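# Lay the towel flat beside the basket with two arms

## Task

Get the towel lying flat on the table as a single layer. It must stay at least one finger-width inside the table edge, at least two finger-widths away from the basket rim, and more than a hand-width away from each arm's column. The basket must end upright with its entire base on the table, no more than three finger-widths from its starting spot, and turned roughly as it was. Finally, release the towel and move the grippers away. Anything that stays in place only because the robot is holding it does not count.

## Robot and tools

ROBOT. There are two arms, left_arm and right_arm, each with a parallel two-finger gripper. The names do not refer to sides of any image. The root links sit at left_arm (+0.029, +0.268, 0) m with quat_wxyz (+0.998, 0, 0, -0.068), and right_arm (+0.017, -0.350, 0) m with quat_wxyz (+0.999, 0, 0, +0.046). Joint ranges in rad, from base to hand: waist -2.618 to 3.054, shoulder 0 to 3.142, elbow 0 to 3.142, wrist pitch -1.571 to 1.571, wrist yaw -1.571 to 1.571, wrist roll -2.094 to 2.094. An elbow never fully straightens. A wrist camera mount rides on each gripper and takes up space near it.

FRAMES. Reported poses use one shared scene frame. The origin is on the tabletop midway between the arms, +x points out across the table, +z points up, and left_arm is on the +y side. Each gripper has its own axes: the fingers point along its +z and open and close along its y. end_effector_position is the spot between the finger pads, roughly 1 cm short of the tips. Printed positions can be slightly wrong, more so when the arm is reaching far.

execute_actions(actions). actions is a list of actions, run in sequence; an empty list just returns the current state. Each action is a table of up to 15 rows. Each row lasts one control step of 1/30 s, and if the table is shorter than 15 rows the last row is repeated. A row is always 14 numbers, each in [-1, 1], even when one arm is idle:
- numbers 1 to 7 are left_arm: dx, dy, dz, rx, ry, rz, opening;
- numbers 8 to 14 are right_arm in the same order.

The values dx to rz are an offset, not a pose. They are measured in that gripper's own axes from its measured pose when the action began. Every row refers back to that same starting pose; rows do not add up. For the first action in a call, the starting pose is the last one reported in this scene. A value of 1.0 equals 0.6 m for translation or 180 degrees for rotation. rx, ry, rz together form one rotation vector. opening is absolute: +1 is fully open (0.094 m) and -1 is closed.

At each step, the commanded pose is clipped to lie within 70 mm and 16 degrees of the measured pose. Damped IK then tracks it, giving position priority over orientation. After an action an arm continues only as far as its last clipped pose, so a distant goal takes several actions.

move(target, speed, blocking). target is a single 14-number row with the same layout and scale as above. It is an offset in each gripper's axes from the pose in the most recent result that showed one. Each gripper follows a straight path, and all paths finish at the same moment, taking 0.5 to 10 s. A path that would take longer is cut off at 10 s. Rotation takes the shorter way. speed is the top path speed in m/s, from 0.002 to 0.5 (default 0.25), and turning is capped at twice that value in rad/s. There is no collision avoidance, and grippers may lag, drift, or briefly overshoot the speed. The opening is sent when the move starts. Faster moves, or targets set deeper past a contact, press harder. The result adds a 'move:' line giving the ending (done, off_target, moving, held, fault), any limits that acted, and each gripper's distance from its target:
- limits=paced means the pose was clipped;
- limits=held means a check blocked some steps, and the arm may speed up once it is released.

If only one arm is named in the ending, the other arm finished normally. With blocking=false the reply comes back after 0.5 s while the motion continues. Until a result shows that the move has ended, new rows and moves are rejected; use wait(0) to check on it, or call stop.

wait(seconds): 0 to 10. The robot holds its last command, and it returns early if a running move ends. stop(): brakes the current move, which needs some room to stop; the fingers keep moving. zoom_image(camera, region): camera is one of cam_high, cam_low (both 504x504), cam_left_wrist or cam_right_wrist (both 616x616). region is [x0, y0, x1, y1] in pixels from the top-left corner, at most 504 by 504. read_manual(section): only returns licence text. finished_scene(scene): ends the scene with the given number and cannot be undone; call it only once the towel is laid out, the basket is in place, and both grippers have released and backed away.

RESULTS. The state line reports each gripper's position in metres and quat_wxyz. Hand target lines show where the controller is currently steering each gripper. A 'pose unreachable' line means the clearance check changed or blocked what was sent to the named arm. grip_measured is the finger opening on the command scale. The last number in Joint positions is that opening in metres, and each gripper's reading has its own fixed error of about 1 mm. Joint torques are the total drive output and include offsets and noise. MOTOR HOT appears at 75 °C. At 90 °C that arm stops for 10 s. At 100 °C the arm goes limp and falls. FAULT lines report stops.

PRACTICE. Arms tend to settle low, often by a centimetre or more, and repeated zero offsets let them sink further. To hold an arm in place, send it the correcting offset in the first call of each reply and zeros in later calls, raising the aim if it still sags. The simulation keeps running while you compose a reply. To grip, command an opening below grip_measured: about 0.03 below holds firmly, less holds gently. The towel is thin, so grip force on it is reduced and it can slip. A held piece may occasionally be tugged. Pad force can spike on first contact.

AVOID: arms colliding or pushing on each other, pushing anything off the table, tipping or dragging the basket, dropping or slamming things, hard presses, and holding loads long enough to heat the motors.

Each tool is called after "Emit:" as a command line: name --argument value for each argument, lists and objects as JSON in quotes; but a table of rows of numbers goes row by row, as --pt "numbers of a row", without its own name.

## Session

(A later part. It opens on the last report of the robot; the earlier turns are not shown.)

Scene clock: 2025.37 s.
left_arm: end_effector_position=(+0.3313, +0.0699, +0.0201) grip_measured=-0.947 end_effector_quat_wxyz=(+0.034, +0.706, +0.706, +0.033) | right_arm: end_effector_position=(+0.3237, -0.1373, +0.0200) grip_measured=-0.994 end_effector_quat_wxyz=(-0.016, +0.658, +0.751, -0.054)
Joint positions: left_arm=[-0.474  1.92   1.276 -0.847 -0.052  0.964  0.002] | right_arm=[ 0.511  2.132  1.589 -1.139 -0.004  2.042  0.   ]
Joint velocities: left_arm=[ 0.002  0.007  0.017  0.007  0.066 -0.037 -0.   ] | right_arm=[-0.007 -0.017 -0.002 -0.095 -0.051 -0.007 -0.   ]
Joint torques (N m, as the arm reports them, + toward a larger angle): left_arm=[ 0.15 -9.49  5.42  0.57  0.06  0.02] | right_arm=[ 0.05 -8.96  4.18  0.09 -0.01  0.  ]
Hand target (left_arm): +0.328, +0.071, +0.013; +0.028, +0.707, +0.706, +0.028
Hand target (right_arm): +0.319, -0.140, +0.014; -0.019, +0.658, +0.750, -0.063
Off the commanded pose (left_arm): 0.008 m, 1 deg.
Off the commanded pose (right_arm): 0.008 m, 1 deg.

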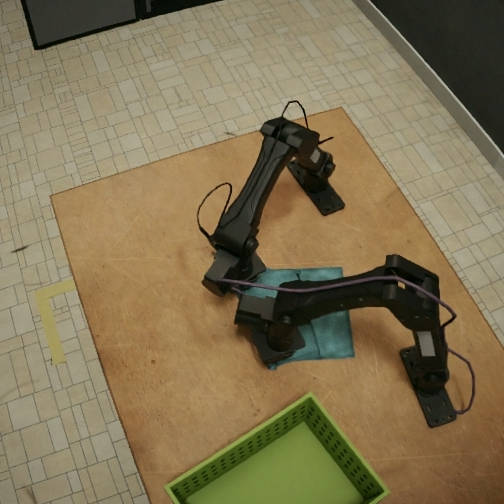

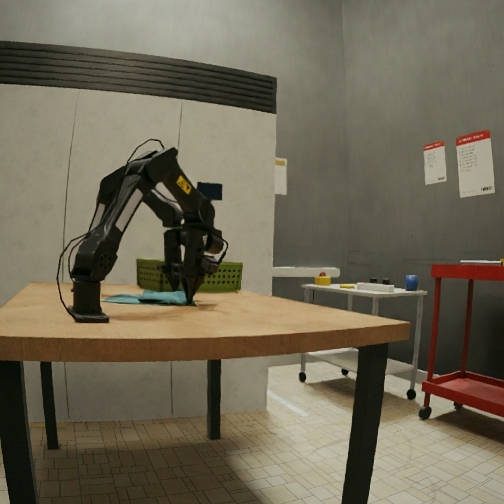

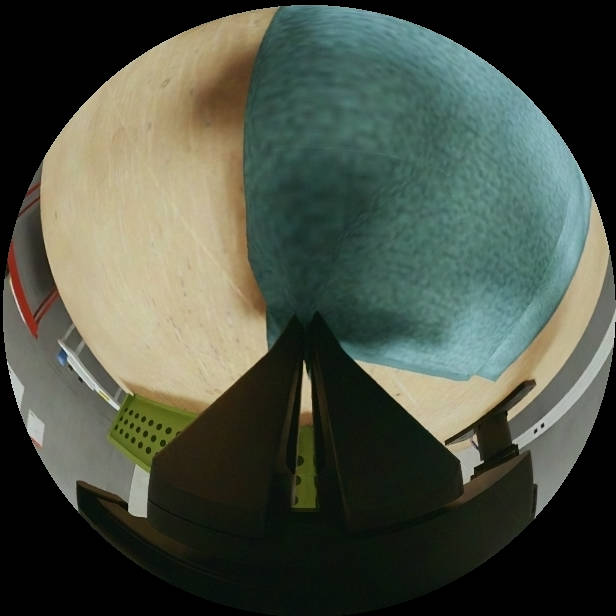

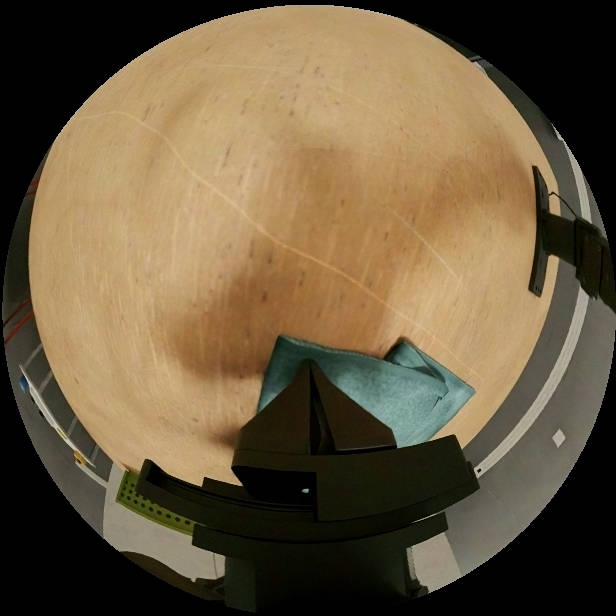

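Emit:
move --target '[0.0, 0.0, 0.0, 0, 0, 0, -1, 0.0, -0.02, -0.03, 0, 0, 0, 0.08]' --speed 0.04

Scene clock: 2028.40 s.
left_arm: end_effector_position=(+0.3317, +0.0700, +0.0210) grip_measured=-0.947 end_effector_quat_wxyz=(+0.036, +0.706, +0.706, +0.034) | right_arm: end_effector_position=(+0.3149, -0.1409, +0.0272) grip_measured=+0.078 end_effector_quat_wxyz=(-0.024, +0.660, +0.748, -0.065)
Joint positions: left_arm=[-0.474  1.917  1.276 -0.847 -0.054  0.964  0.002] | right_arm=[ 0.511  2.115  1.589 -1.184 -0.016  2.047  0.051]
Joint velocities: left_arm=[-0.002 -0.017  0.002 -0.095 -0.051  0.037  0.   ] | right_arm=[-0.007 -0.032 -0.012  0.081  0.037  0.007 -0.   ]
Joint torques (N m, as the arm reports them, + toward a larger angle): left_arm=[ -0.04 -10.44   6.61   0.42   0.     0.02] | right_arm=[  1.02 -11.73   5.39  -0.07   0.08   0.04]
Hand target (left_arm): +0.331, +0.070, +0.020; +0.034, +0.706, +0.706, +0.033
Hand target (right_arm): +0.314, -0.138, +0.039; -0.016, +0.658, +0.751, -0.054
Off the commanded pose (left_arm): 0.001 m, 0 deg.
Off the commanded pose (right_arm): 0.012 m, 2 deg.
move: off_target (right_arm)

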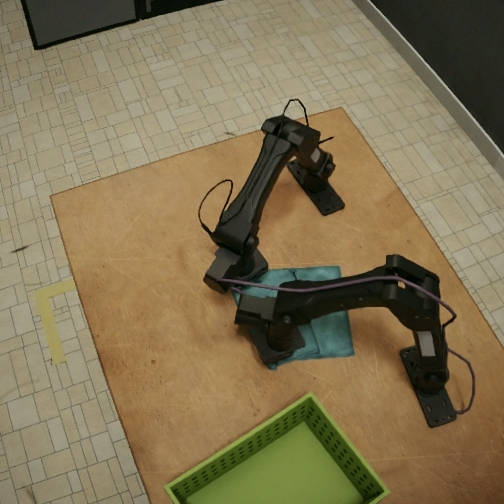

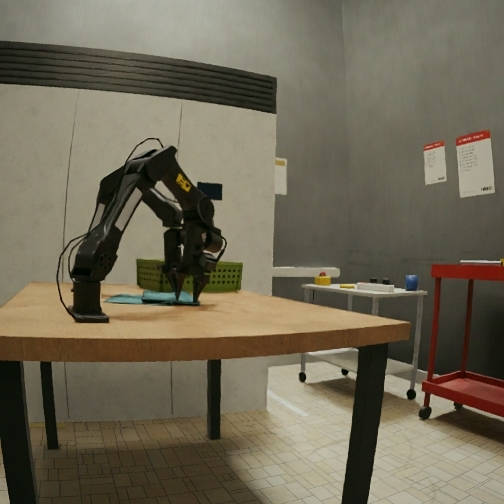

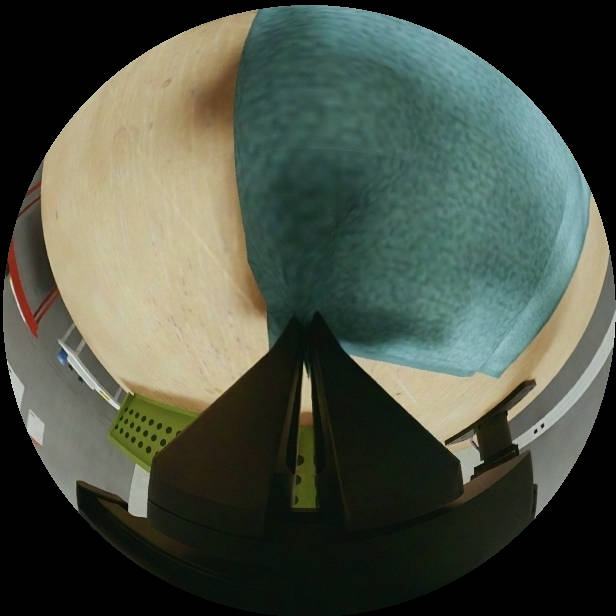

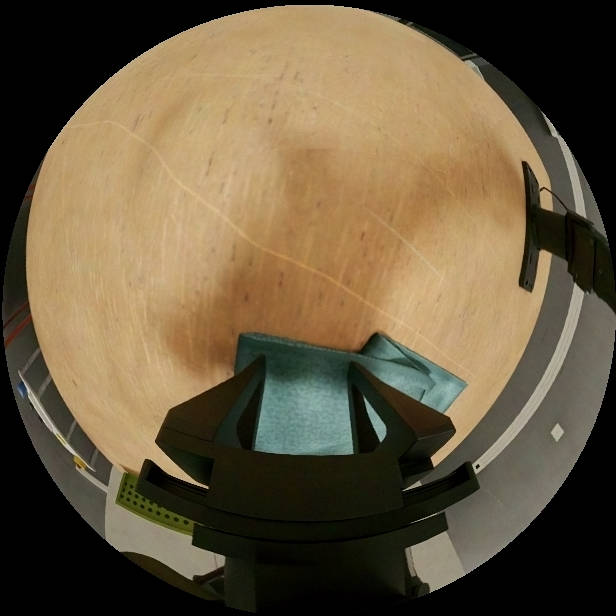

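Emit:
move --target '[0.0, 0.0, 0.0, 0, 0, 0, -1, 0.0, 0.0, -0.01, -0.06, 0, 0, 0.06]' --speed 0.04

Scene clock: 2039.10 s.
left_arm: end_effector_position=(+0.3317, +0.0700, +0.0210) grip_measured=-0.947 end_effector_quat_wxyz=(+0.036, +0.706, +0.706, +0.034) | right_arm: end_effector_position=(+0.3142, -0.1426, +0.0233) grip_measured=+0.062 end_effector_quat_wxyz=(+0.025, +0.661, +0.750, -0.010)
Joint positions: left_arm=[-0.474  1.917  1.276 -0.847 -0.054  0.964  0.002] | right_arm=[ 0.542  1.994  1.398 -0.984  0.053  2.079  0.05 ]
Joint velocities: left_arm=[-0.002 -0.002  0.007 -0.007 -0.066 -0.066  0.001] | right_arm=[ 0.022 -0.007 -0.042 -0.037 -0.007  0.007  0.001]
Joint torques (N m, as the arm reports them, + toward a larger angle): left_arm=[ -0.03 -10.62   6.76   0.44  -0.02   0.02] | right_arm=[  0.84 -10.94   5.04   0.24   0.2    0.05]
Hand target (left_arm): +0.332, +0.070, +0.021; +0.036, +0.706, +0.706, +0.034
Hand target (right_arm): +0.315, -0.140, +0.033; +0.037, +0.660, +0.751, +0.005
Off the commanded pose (left_arm): 0.000 m, 0 deg.
Off the commanded pose (right_arm): 0.010 m, 2 deg.
move: done

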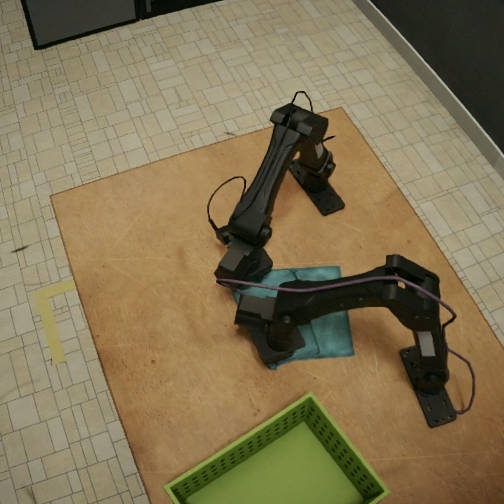

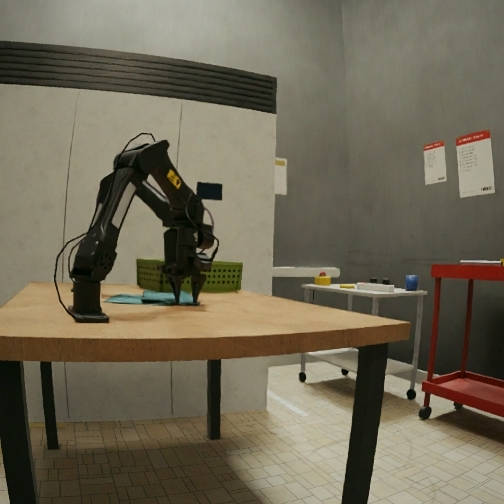

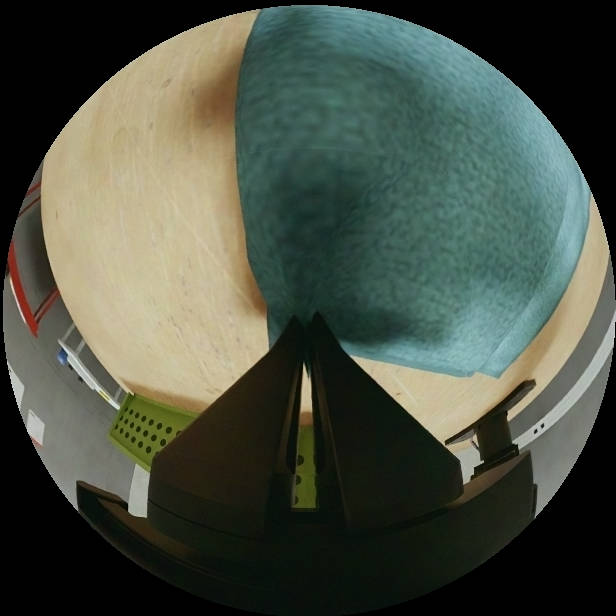

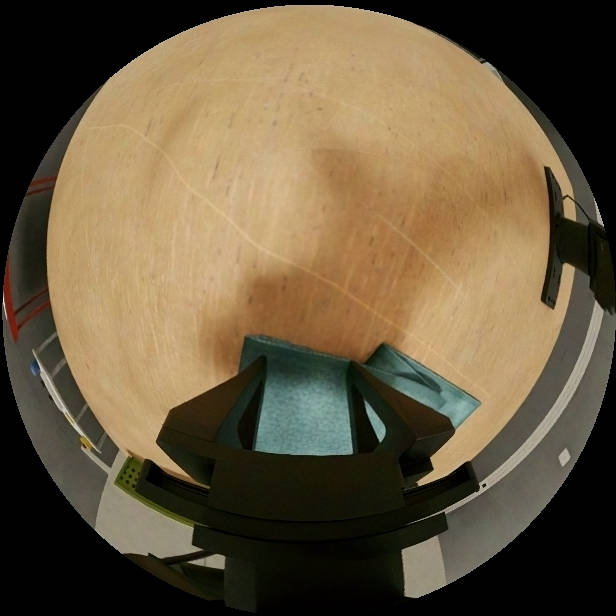

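Emit:
move --target '[0.0, 0.0, 0.0, 0, 0, 0, -1, 0.014, -0.006, 0.032, 0, 0, 0, 0.06]' --speed 0.03

Scene clock: 2041.80 s.
left_arm: end_effector_position=(+0.3317, +0.0700, +0.0210) grip_measured=-0.947 end_effector_quat_wxyz=(+0.036, +0.706, +0.706, +0.034) | right_arm: end_effector_position=(+0.3167, -0.1399, +0.0188) grip_measured=+0.062 end_effector_quat_wxyz=(+0.030, +0.664, +0.747, -0.000)
Joint positions: left_arm=[-0.474  1.917  1.276 -0.847 -0.054  0.964  0.002] | right_arm=[ 0.547  1.994  1.379 -0.943  0.06   2.091  0.05 ]
Joint velocities: left_arm=[-0.002 -0.007 -0.012 -0.11   0.081 -0.037  0.   ] | right_arm=[-0.007 -0.017  0.012  0.007 -0.007 -0.007 -0.001]
Joint torques (N m, as the arm reports them, + toward a larger angle): left_arm=[ -0.03 -10.7    6.79   0.44  -0.01   0.01] | right_arm=[ 1.17 -6.16  3.98  0.45 -0.05  0.  ]
Hand target (left_arm): +0.332, +0.070, +0.021; +0.036, +0.706, +0.706, +0.034
Hand target (right_arm): +0.309, -0.136, +0.004; +0.024, +0.659, +0.752, -0.010
Off the commanded pose (left_arm): 0.000 m, 0 deg.
Off the commanded pose (right_arm): 0.017 m, 1 deg.
joint sent to its limit (right arm) — the command would take joint 6 (wrist roll) past its upper limit, so that joint was sent only as far as its limit.
move: off_target (right_arm)

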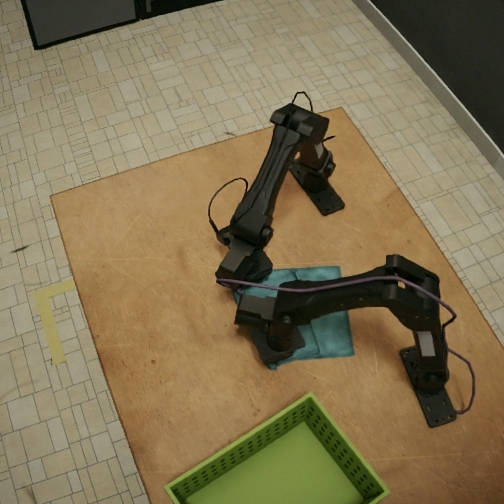

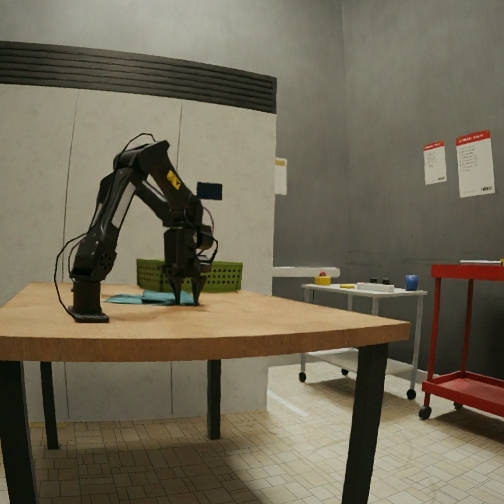

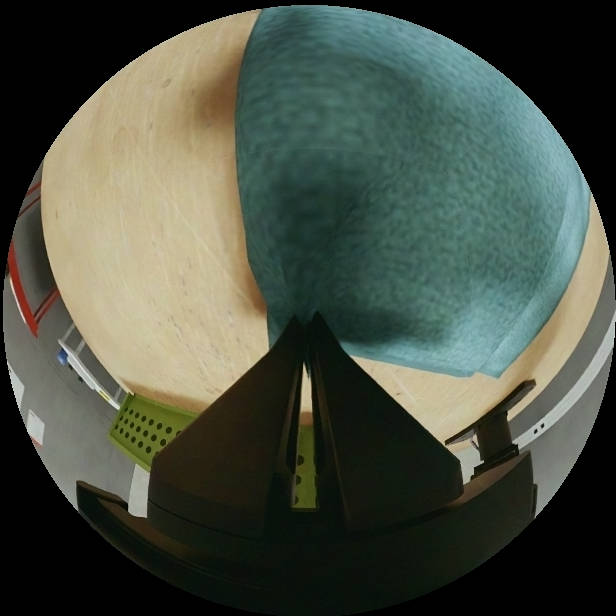

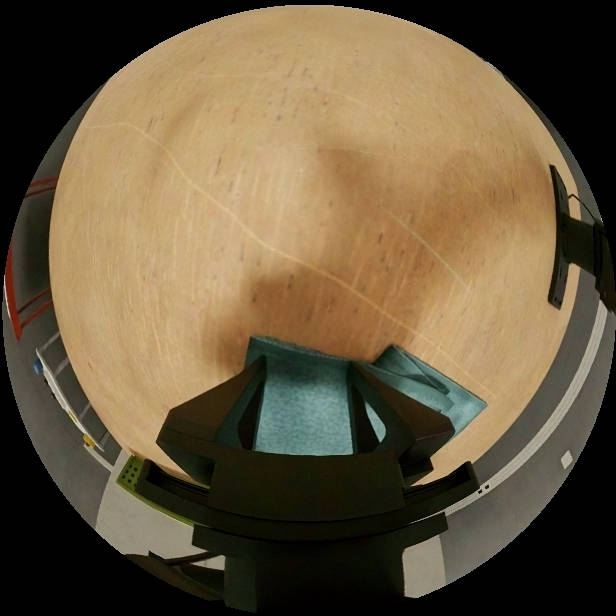

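Emit:
execute_actions --actions '[[[0,0,0,0,0,0,-1,0,0,0.014,0,0,0,0.02],[0,0,0,0,0,0,-1,0,0,0.014,0,0,0,-0.02],[0,0,0,0,0,0,-1,0,0,0.014,0,0,0,-0.07],[0,0,0,0,0,0,-1,0,0,0.014,0,0,0,-0.11],[0,0,0,0,0,0,-1,0,0,0.014,0,0,0,-0.15],[0,0,0,0,0,0,-1,0,0,0.014,0,0,0,-0.2],[0,0,0,0,0,0,-1,0,0,0.014,0,0,0,-0.24],[0,0,0,0,0,0,-1,0,0,0.014,0,0,0,-0.28],[0,0,0,0,0,0,-1,0,0,0.014,0,0,0,-0.32],[0,0,0,0,0,0,-1,0,0,0.014,0,0,0,-0.37],[0,0,0,0,0,0,-1,0,0,0.014,0,0,0,-0.41],[0,0,0,0,0,0,-1,0,0,0.014,0,0,0,-0.45],[0,0,0,0,0,0,-1,0,0,0.014,0,0,0,-0.49],[0,0,0,0,0,0,-1,0,0,0.014,0,0,0,-0.54],[0,0,0,0,0,0,-1,0,0,0.014,0,0,0,-0.58]],[[0,0,0,0,0,0,-1,0,0,0.013,0,0,0,-0.62],[0,0,0,0,0,0,-1,0,0,0.013,0,0,0,-0.66],[0,0,0,0,0,0,-1,0,0,0.013,0,0,0,-0.71],[0,0,0,0,0,0,-1,0,0,0.013,0,0,0,-0.75],[0,0,0,0,0,0,-1,0,0,0.013,0,0,0,-0.79],[0,0,0,0,0,0,-1,0,0,0.013,0,0,0,-0.83],[0,0,0,0,0,0,-1,0,0,0.013,0,0,0,-0.87],[0,0,0,0,0,0,-1,0,0,0.013,0,0,0,-0.92],[0,0,0,0,0,0,-1,0,0,0.013,0,0,0,-0.96],[0,0,0,0,0,0,-1,0,0,0.013,0,0,0,-1]]]'

Scene clock: 2050.80 s.
left_arm: end_effector_position=(+0.3317, +0.0700, +0.0210) grip_measured=-0.947 end_effector_quat_wxyz=(+0.036, +0.706, +0.706, +0.034) | right_arm: end_effector_position=(+0.3233, -0.1369, +0.0191) grip_measured=-0.979 end_effector_quat_wxyz=(+0.037, +0.664, +0.747, +0.013)
Joint positions: left_arm=[-0.474  1.917  1.276 -0.847 -0.054  0.964  0.002] | right_arm=[ 0.547  1.994  1.379 -0.915  0.068  2.091  0.001]
Joint velocities: left_arm=[ 0.012  0.007 -0.012  0.007  0.022  0.11  -0.001] | right_arm=[-0.017  0.002  0.012 -0.007 -0.037 -0.037 -0.001]
Joint torques (N m, as the arm reports them, + toward a larger angle): left_arm=[  0.02 -10.73   6.54   0.4    0.     0.02] | right_arm=[-0.11 -7.56  4.53  0.49  0.06 -0.02]
Hand target (left_arm): +0.332, +0.070, +0.021; +0.036, +0.706, +0.706, +0.034
Hand target (right_arm): +0.324, -0.138, +0.011; +0.038, +0.664, +0.747, +0.012
Off the commanded pose (left_arm): 0.000 m, 0 deg.
Off the commanded pose (right_arm): 0.008 m, 0 deg.

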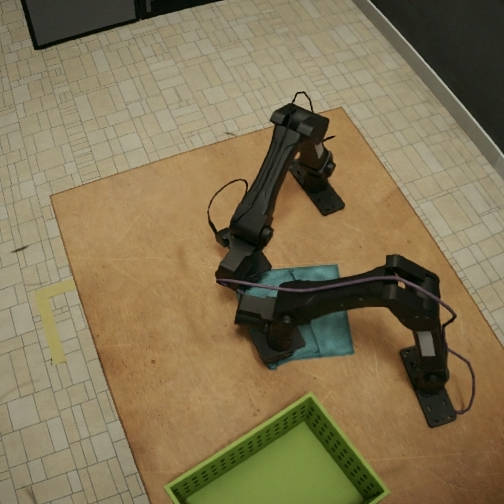

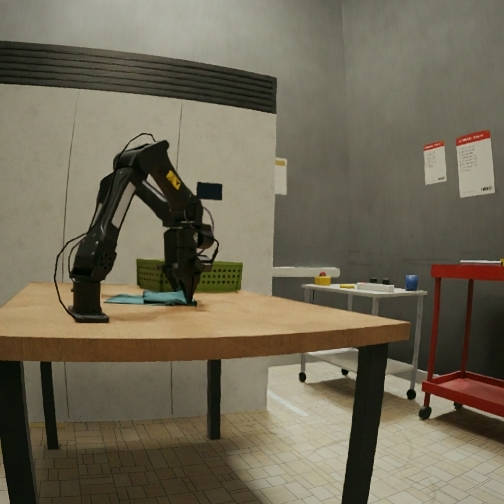

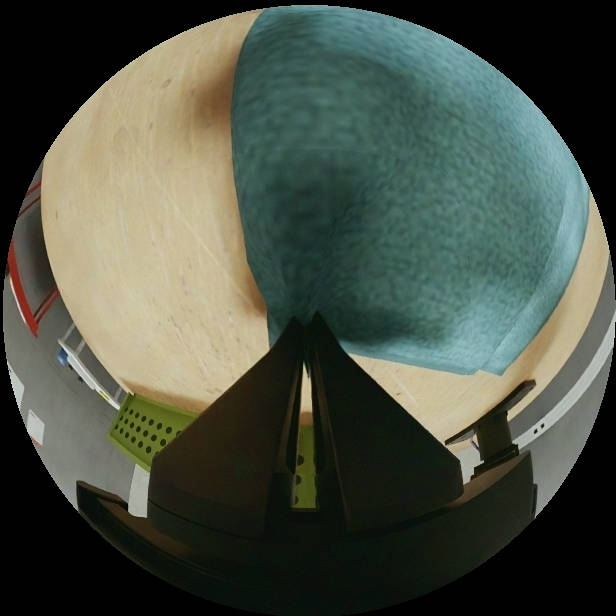

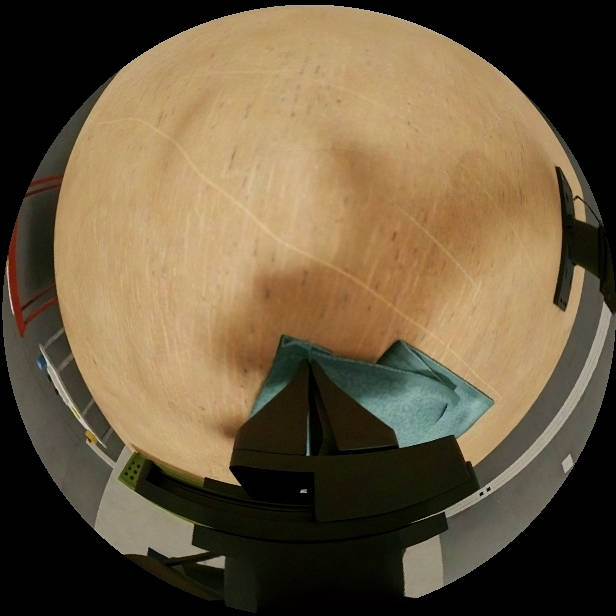

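Emit:
move --target '[0.0, 0.06, -0.17, 0, 0, 0, -1, -0.008, 0.075, -0.17, 0, 0, 0, -1]' --speed 0.06

Scene clock: 2056.50 s.
left_arm: end_effector_position=(+0.3544, +0.0718, +0.1196) grip_measured=-0.947 end_effector_quat_wxyz=(+0.032, +0.705, +0.708, +0.034) | right_arm: end_effector_position=(+0.3583, -0.1308, +0.1188) grip_measured=-0.979 end_effector_quat_wxyz=(+0.037, +0.663, +0.748, +0.011)
Joint positions: left_arm=[-0.436  1.916  1.676 -1.254 -0.054  0.998  0.002] | right_arm=[ 0.507  2.06   1.879 -1.35   0.066  2.048  0.001]
Joint velocities: left_arm=[-0.007 -0.002  0.022  0.022  0.022 -0.022 -0.   ] | right_arm=[ 0.012  0.007 -0.022 -0.007 -0.051 -0.051  0.   ]
Joint torques (N m, as the arm reports them, + toward a larger angle): left_arm=[  0.57 -10.86   9.7    0.2    0.03   0.12] | right_arm=[-0.74 -8.77  9.03  0.12  0.04 -0.11]
Hand target (left_arm): +0.358, +0.072, +0.126; +0.036, +0.706, +0.706, +0.034
Hand target (right_arm): +0.362, -0.133, +0.124; +0.038, +0.664, +0.746, +0.013
Off the commanded pose (left_arm): 0.007 m, 1 deg.
Off the commanded pose (right_arm): 0.006 m, 0 deg.
move: done

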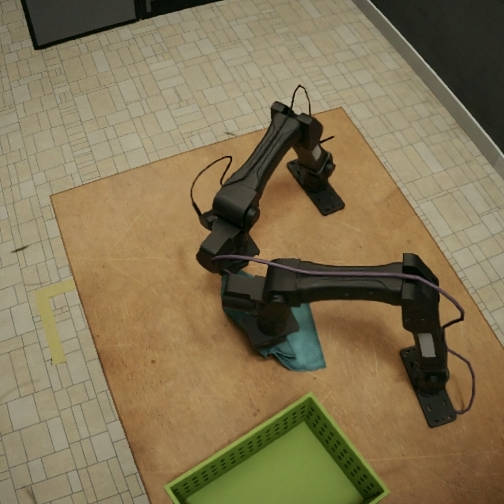

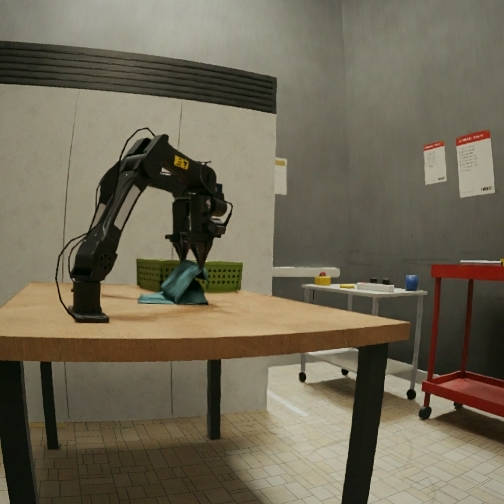

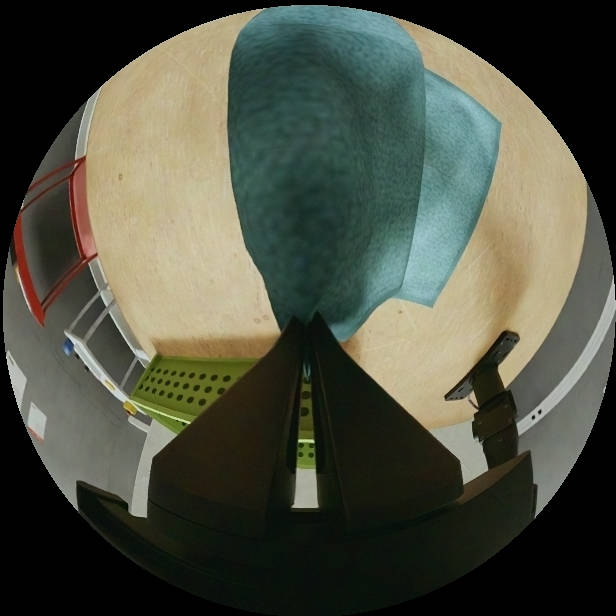

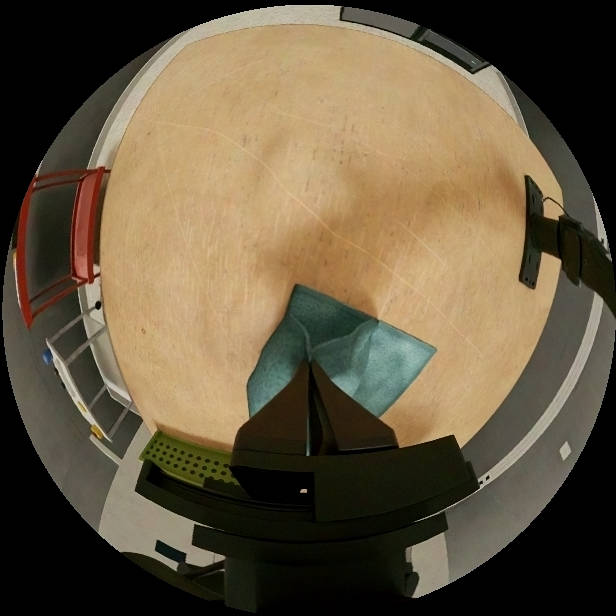

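Emit:
zoom_image --camera "cam_low" --region '[110, 240, 250, 320]'

Emit:
zoom_image --camera "cam_right_wrist" --region '[200, 250, 460, 460]'

Region (110, 240, 250, 320) of cam_low's 504x504 image, scaled by 3.600, with more detail than that image has; it fills the top 288 rows of this view, and the rest is white.

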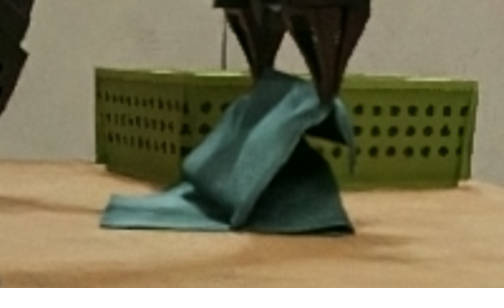

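Region (200, 250, 460, 460) of cam_right_wrist's 616x616 image, scaled by 1.938, with more detail than that image has; it fills the top 407 rows of this view, and the rest is white.

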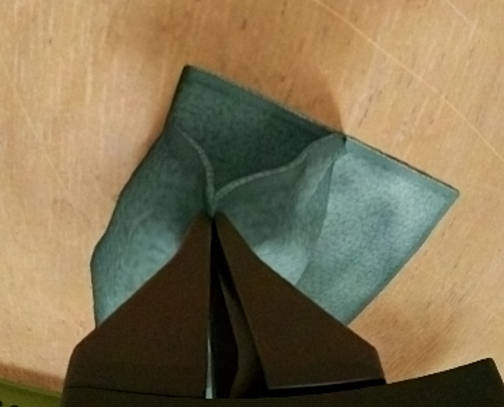

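Emit:
move --target '[0.0, 0.15, -0.06, 0, 0, 0, -1, -0.018, 0.15, -0.06, 0, 0, 0, -1]' --speed 0.06

Scene clock: 2067.37 s.
left_arm: end_effector_position=(+0.4388, +0.0730, +0.1611) grip_measured=-0.947 end_effector_quat_wxyz=(+0.047, +0.702, +0.709, +0.044) | right_arm: end_effector_position=(+0.4425, -0.1275, +0.1552) grip_measured=-0.979 end_effector_quat_wxyz=(+0.059, +0.660, +0.746, +0.065)
Joint positions: left_arm=[-0.333  2.261  2.366 -1.559 -0.054  1.095  0.002] | right_arm=[ 0.414  2.352  2.494 -1.549  0.066  1.947  0.001]
Joint velocities: left_arm=[-0.002 -0.017  0.012 -0.037  0.007  0.007 -0.001] | right_arm=[ 0.017 -0.012  0.012 -0.022  0.022 -0.022 -0.   ]
Joint torques (N m, as the arm reports them, + toward a larger angle): left_arm=[  0.46 -12.96   9.39   0.33   0.1    0.15] | right_arm=[ -0.59 -10.52   8.85   0.4    0.03  -0.09]
Hand target (left_arm): +0.440, +0.073, +0.163; +0.049, +0.704, +0.707, +0.040
Hand target (right_arm): +0.446, -0.129, +0.161; +0.061, +0.659, +0.746, +0.073
Off the commanded pose (left_arm): 0.003 m, 2 deg.
Off the commanded pose (right_arm): 0.007 m, 7 deg.
joint sent to its limit (left arm) — the command would take joint 4 (wrist pitch) past its lower limit, so that joint was sent only as far as its limit.
joint sent to its limit (right arm) — the command would take joint 4 (wrist pitch) past its lower limit, so that joint was sent only as far as its limit.
move: off_target (right_arm)

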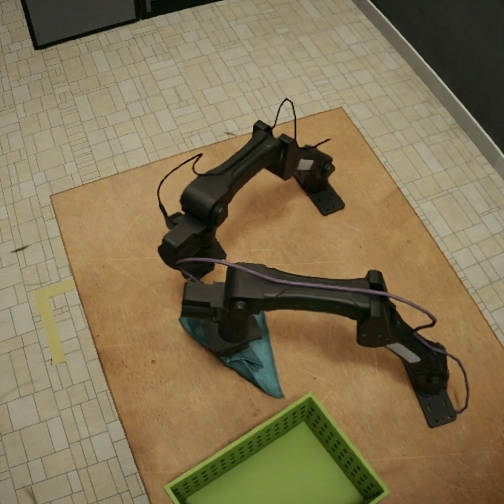

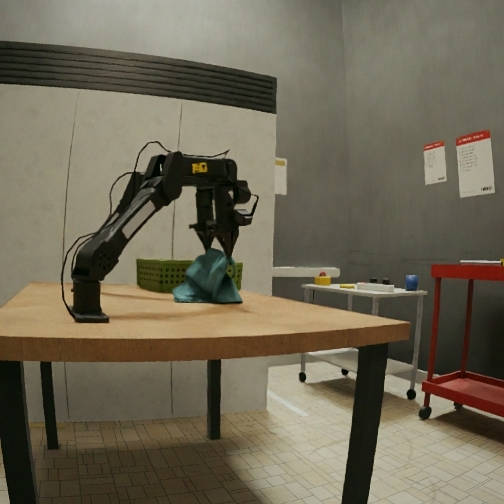

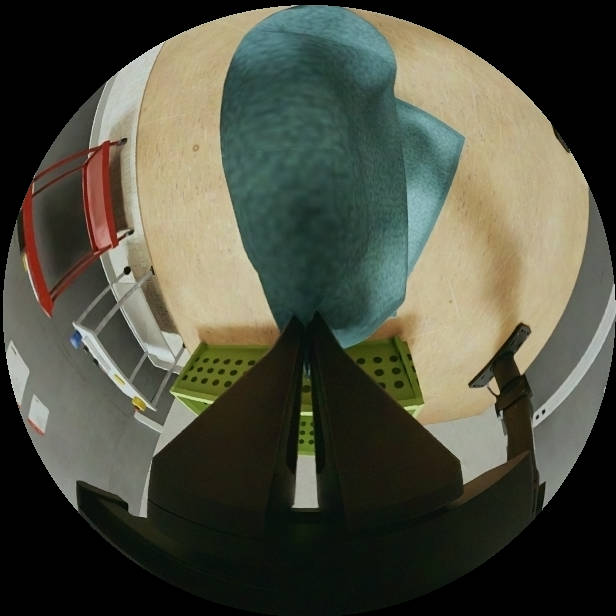

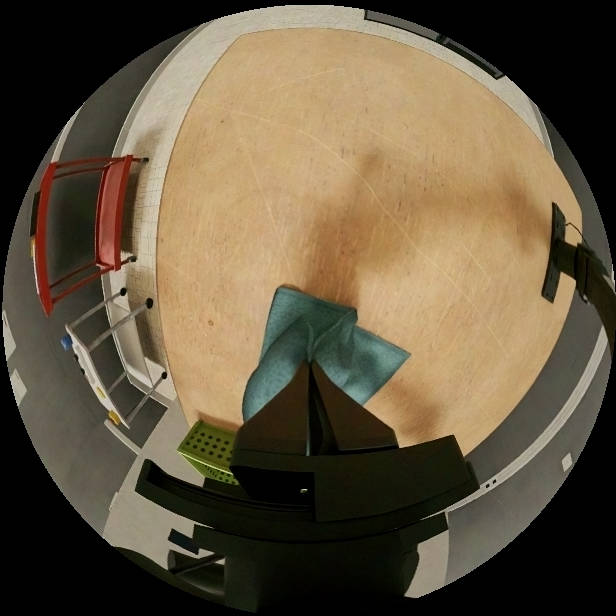

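Emit:
zoom_image --camera "cam_low" --region '[130, 220, 290, 320]'

Emit:
zoom_image --camera "cam_high" --region '[150, 240, 350, 420]'

Region (130, 220, 290, 320) of cam_low's 504x504 image, scaled by 3.150, with more detail than that image has; it fills the top 315 rows of this view, and the rest is white.

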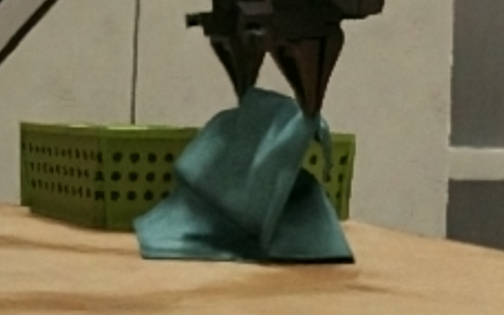

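Region (150, 240, 350, 420) of cam_high's 504x504 image, scaled by 2.520, with more detail than that image has; it fills the top 454 rows of this view, and the rest is white.

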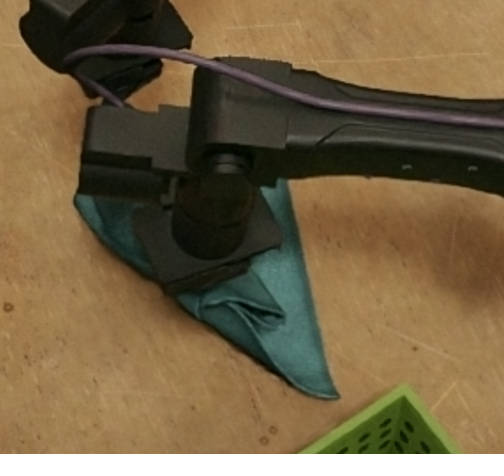

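Emit:
move --target '[0.0, -0.03, 0.20, 0, 0, 0, -1, 0.0, -0.03, 0.19, 0, 0, 0, -1]' --speed 0.07

Scene clock: 2118.77 s.
left_arm: end_effector_position=(+0.4409, +0.0720, +0.0455) grip_measured=-0.947 end_effector_quat_wxyz=(+0.051, +0.702, +0.709, +0.045) | right_arm: end_effector_position=(+0.4397, -0.1276, +0.0301) grip_measured=-0.979 end_effector_quat_wxyz=(+0.050, +0.659, +0.748, +0.052)
Joint positions: left_arm=[-0.333  2.205  1.807 -1.047 -0.054  1.097  0.002] | right_arm=[ 0.414  2.301  1.905 -1.043  0.059  1.946  0.001]
Joint velocities: left_arm=[-0.007  0.012  0.002  0.022  0.022 -0.022 -0.   ] | right_arm=[-0.017 -0.007 -0.002  0.022 -0.007 -0.051 -0.   ]
Joint torques (N m, as the arm reports them, + toward a larger angle): left_arm=[ -0.58 -14.17   4.96   0.62  -0.03  -0.06] | right_arm=[ -0.11 -12.86   5.36   0.56   0.09  -0.01]
Hand target (left_arm): +0.436, +0.071, +0.040; +0.047, +0.702, +0.709, +0.044
Hand target (right_arm): +0.443, -0.128, +0.040; +0.059, +0.660, +0.746, +0.065
Off the commanded pose (left_arm): 0.007 m, 1 deg.
Off the commanded pose (right_arm): 0.011 m, 2 deg.
move: off_target (right_arm)

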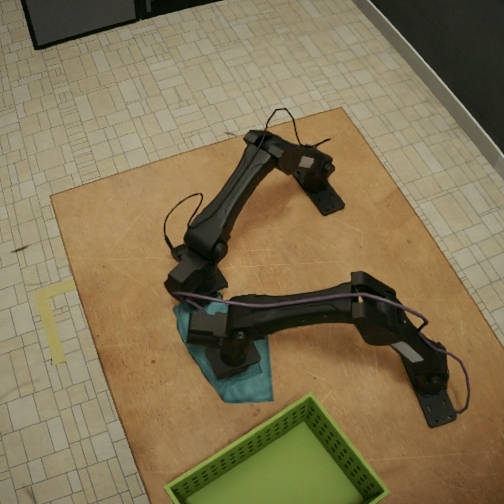

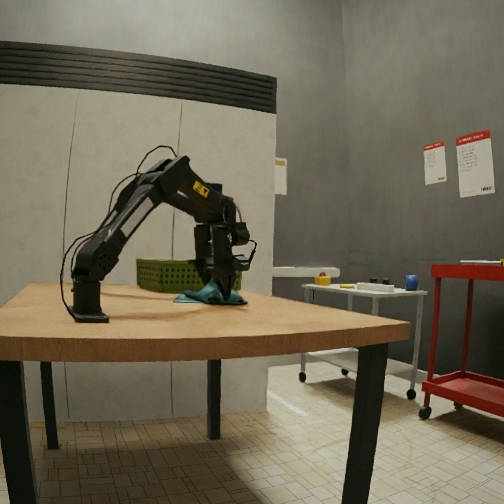

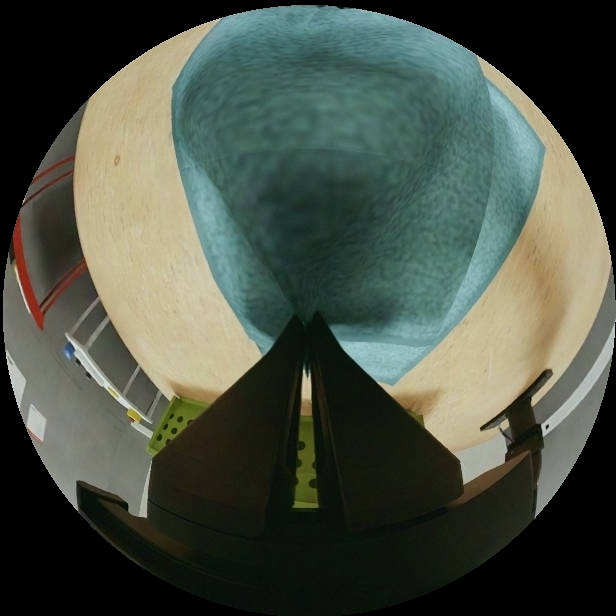

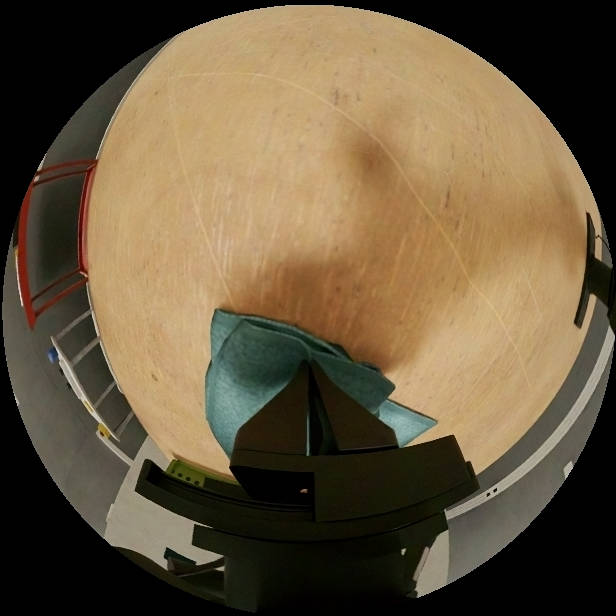

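Emit:
move --target '[0.0, 0.0, 0.0, 0, 0, 0, 0.1, 0.0, 0.0, 0.0, 0, 0, 0, 0.1]' --speed 0.05

Emit:
move --target '[0.12, -0.15, -0.2, 0, 0, 0, 0.1, -0.15, -0.15, -0.2, 0, 0, 0, 0.1]' --speed 0.2

Scene clock: 2121.13 s.
left_arm: end_effector_position=(+0.4410, +0.0719, +0.0455) grip_measured=+0.098 end_effector_quat_wxyz=(+0.052, +0.702, +0.709, +0.045) | right_arm: end_effector_position=(+0.4411, -0.1269, +0.0303) grip_measured=+0.097 end_effector_quat_wxyz=(+0.051, +0.659, +0.748, +0.055)
Joint positions: left_arm=[-0.333  2.205  1.807 -1.047 -0.054  1.097  0.052] | right_arm=[ 0.414  2.301  1.905 -1.037  0.059  1.946  0.052]
Joint velocities: left_arm=[-0.027 -0.012 -0.007  0.007 -0.051  0.066  0.   ] | right_arm=[-0.012  0.007  0.002  0.007 -0.007 -0.007 -0.   ]
Joint torques (N m, as the arm reports them, + toward a larger angle): left_arm=[  0.   -13.94   7.12   0.49  -0.01   0.02] | right_arm=[ -0.01 -10.85   6.54   0.37   0.03  -0.01]
Hand target (left_arm): +0.441, +0.072, +0.045; +0.051, +0.702, +0.709, +0.045
Hand target (right_arm): +0.440, -0.128, +0.030; +0.050, +0.659, +0.748, +0.052
Off the commanded pose (left_arm): 0.000 m, 0 deg.
Off the commanded pose (right_arm): 0.002 m, 0 deg.
move: done

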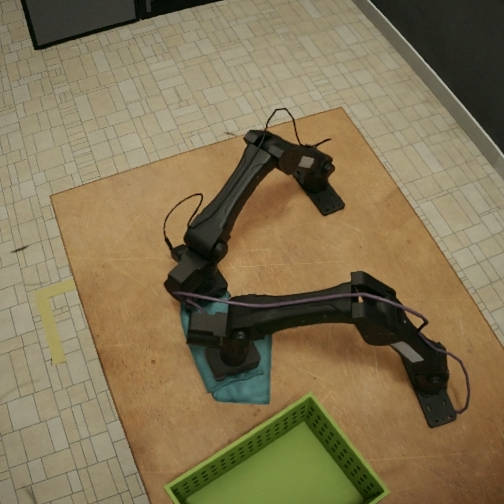

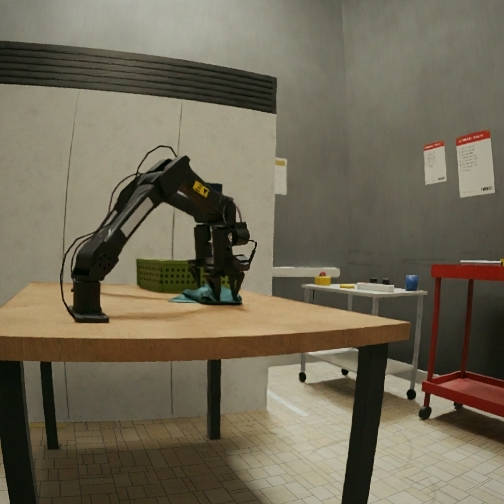

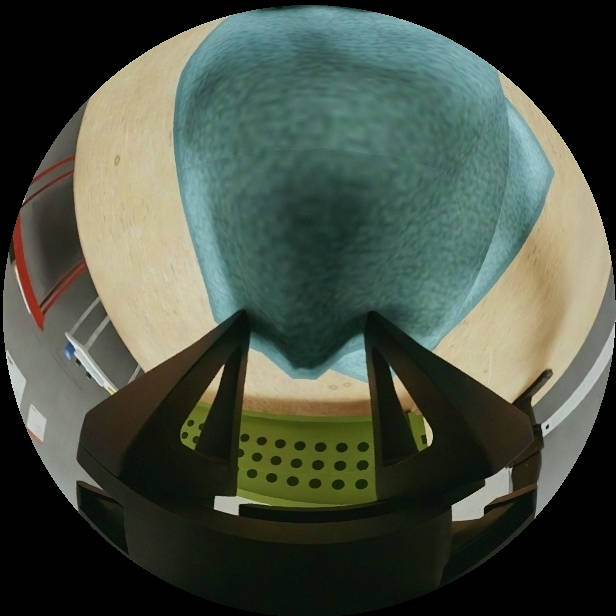

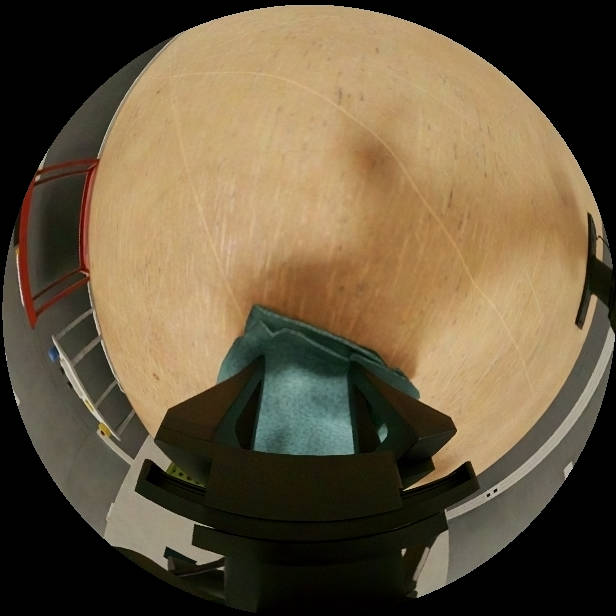

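Scene clock: 2122.53 s.
left_arm: end_effector_position=(+0.3446, +0.1391, +0.1585) grip_measured=+0.098 end_effector_quat_wxyz=(+0.071, +0.699, +0.709, +0.055) | right_arm: end_effector_position=(+0.3528, -0.2248, +0.1320) grip_measured=+0.098 end_effector_quat_wxyz=(+0.054, +0.660, +0.748, +0.055)
Joint positions: left_arm=[-0.284  1.676  1.523 -1.246 -0.054  1.142  0.052] | right_arm=[ 0.288  1.761  1.52  -1.182  0.047  1.821  0.052]
Joint velocities: left_arm=[ 0.007  0.012  0.002 -0.11  -0.007 -0.022  0.   ] | right_arm=[ 0.017  0.017 -0.002  0.037  0.022 -0.051  0.   ]
Joint torques (N m, as the arm reports them, + toward a larger angle): left_arm=[ 0.53 -8.96  4.69  0.41  0.03  0.13] | right_arm=[-0.58 -8.69  5.9   0.29  0.   -0.12]
Hand target (left_arm): +0.335, +0.145, +0.151; +0.051, +0.702, +0.709, +0.045
Hand target (right_arm): +0.347, -0.229, +0.136; +0.052, +0.659, +0.748, +0.054
Off the commanded pose (left_arm): 0.013 m, 3 deg.
Off the commanded pose (right_arm): 0.009 m, 0 deg.
move: off_target (left_arm)

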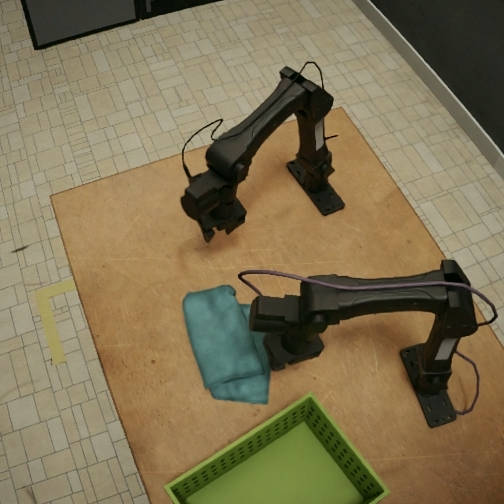

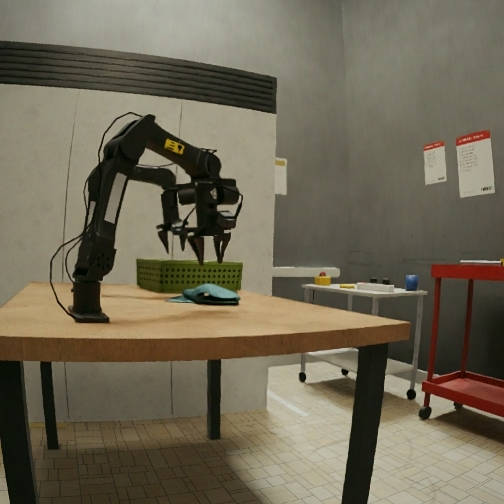

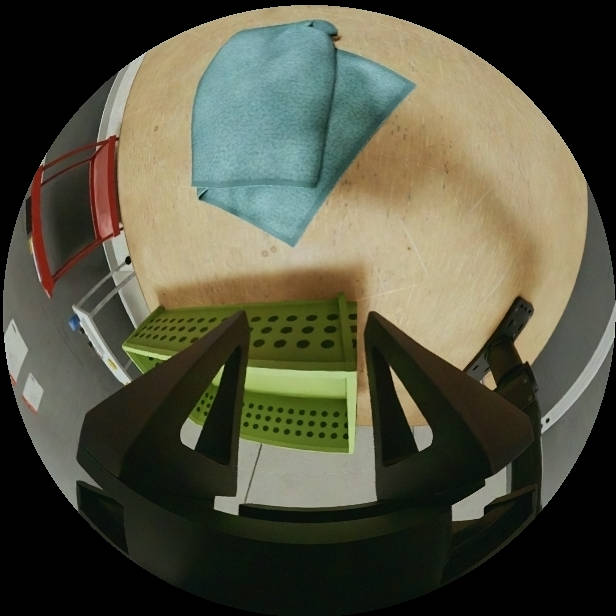

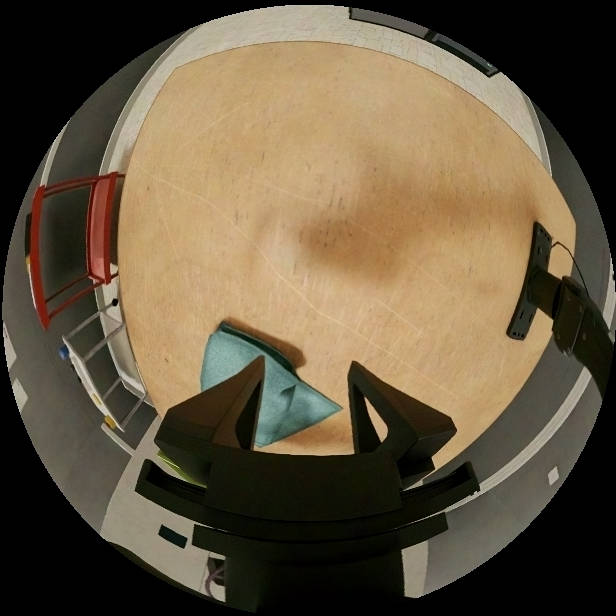

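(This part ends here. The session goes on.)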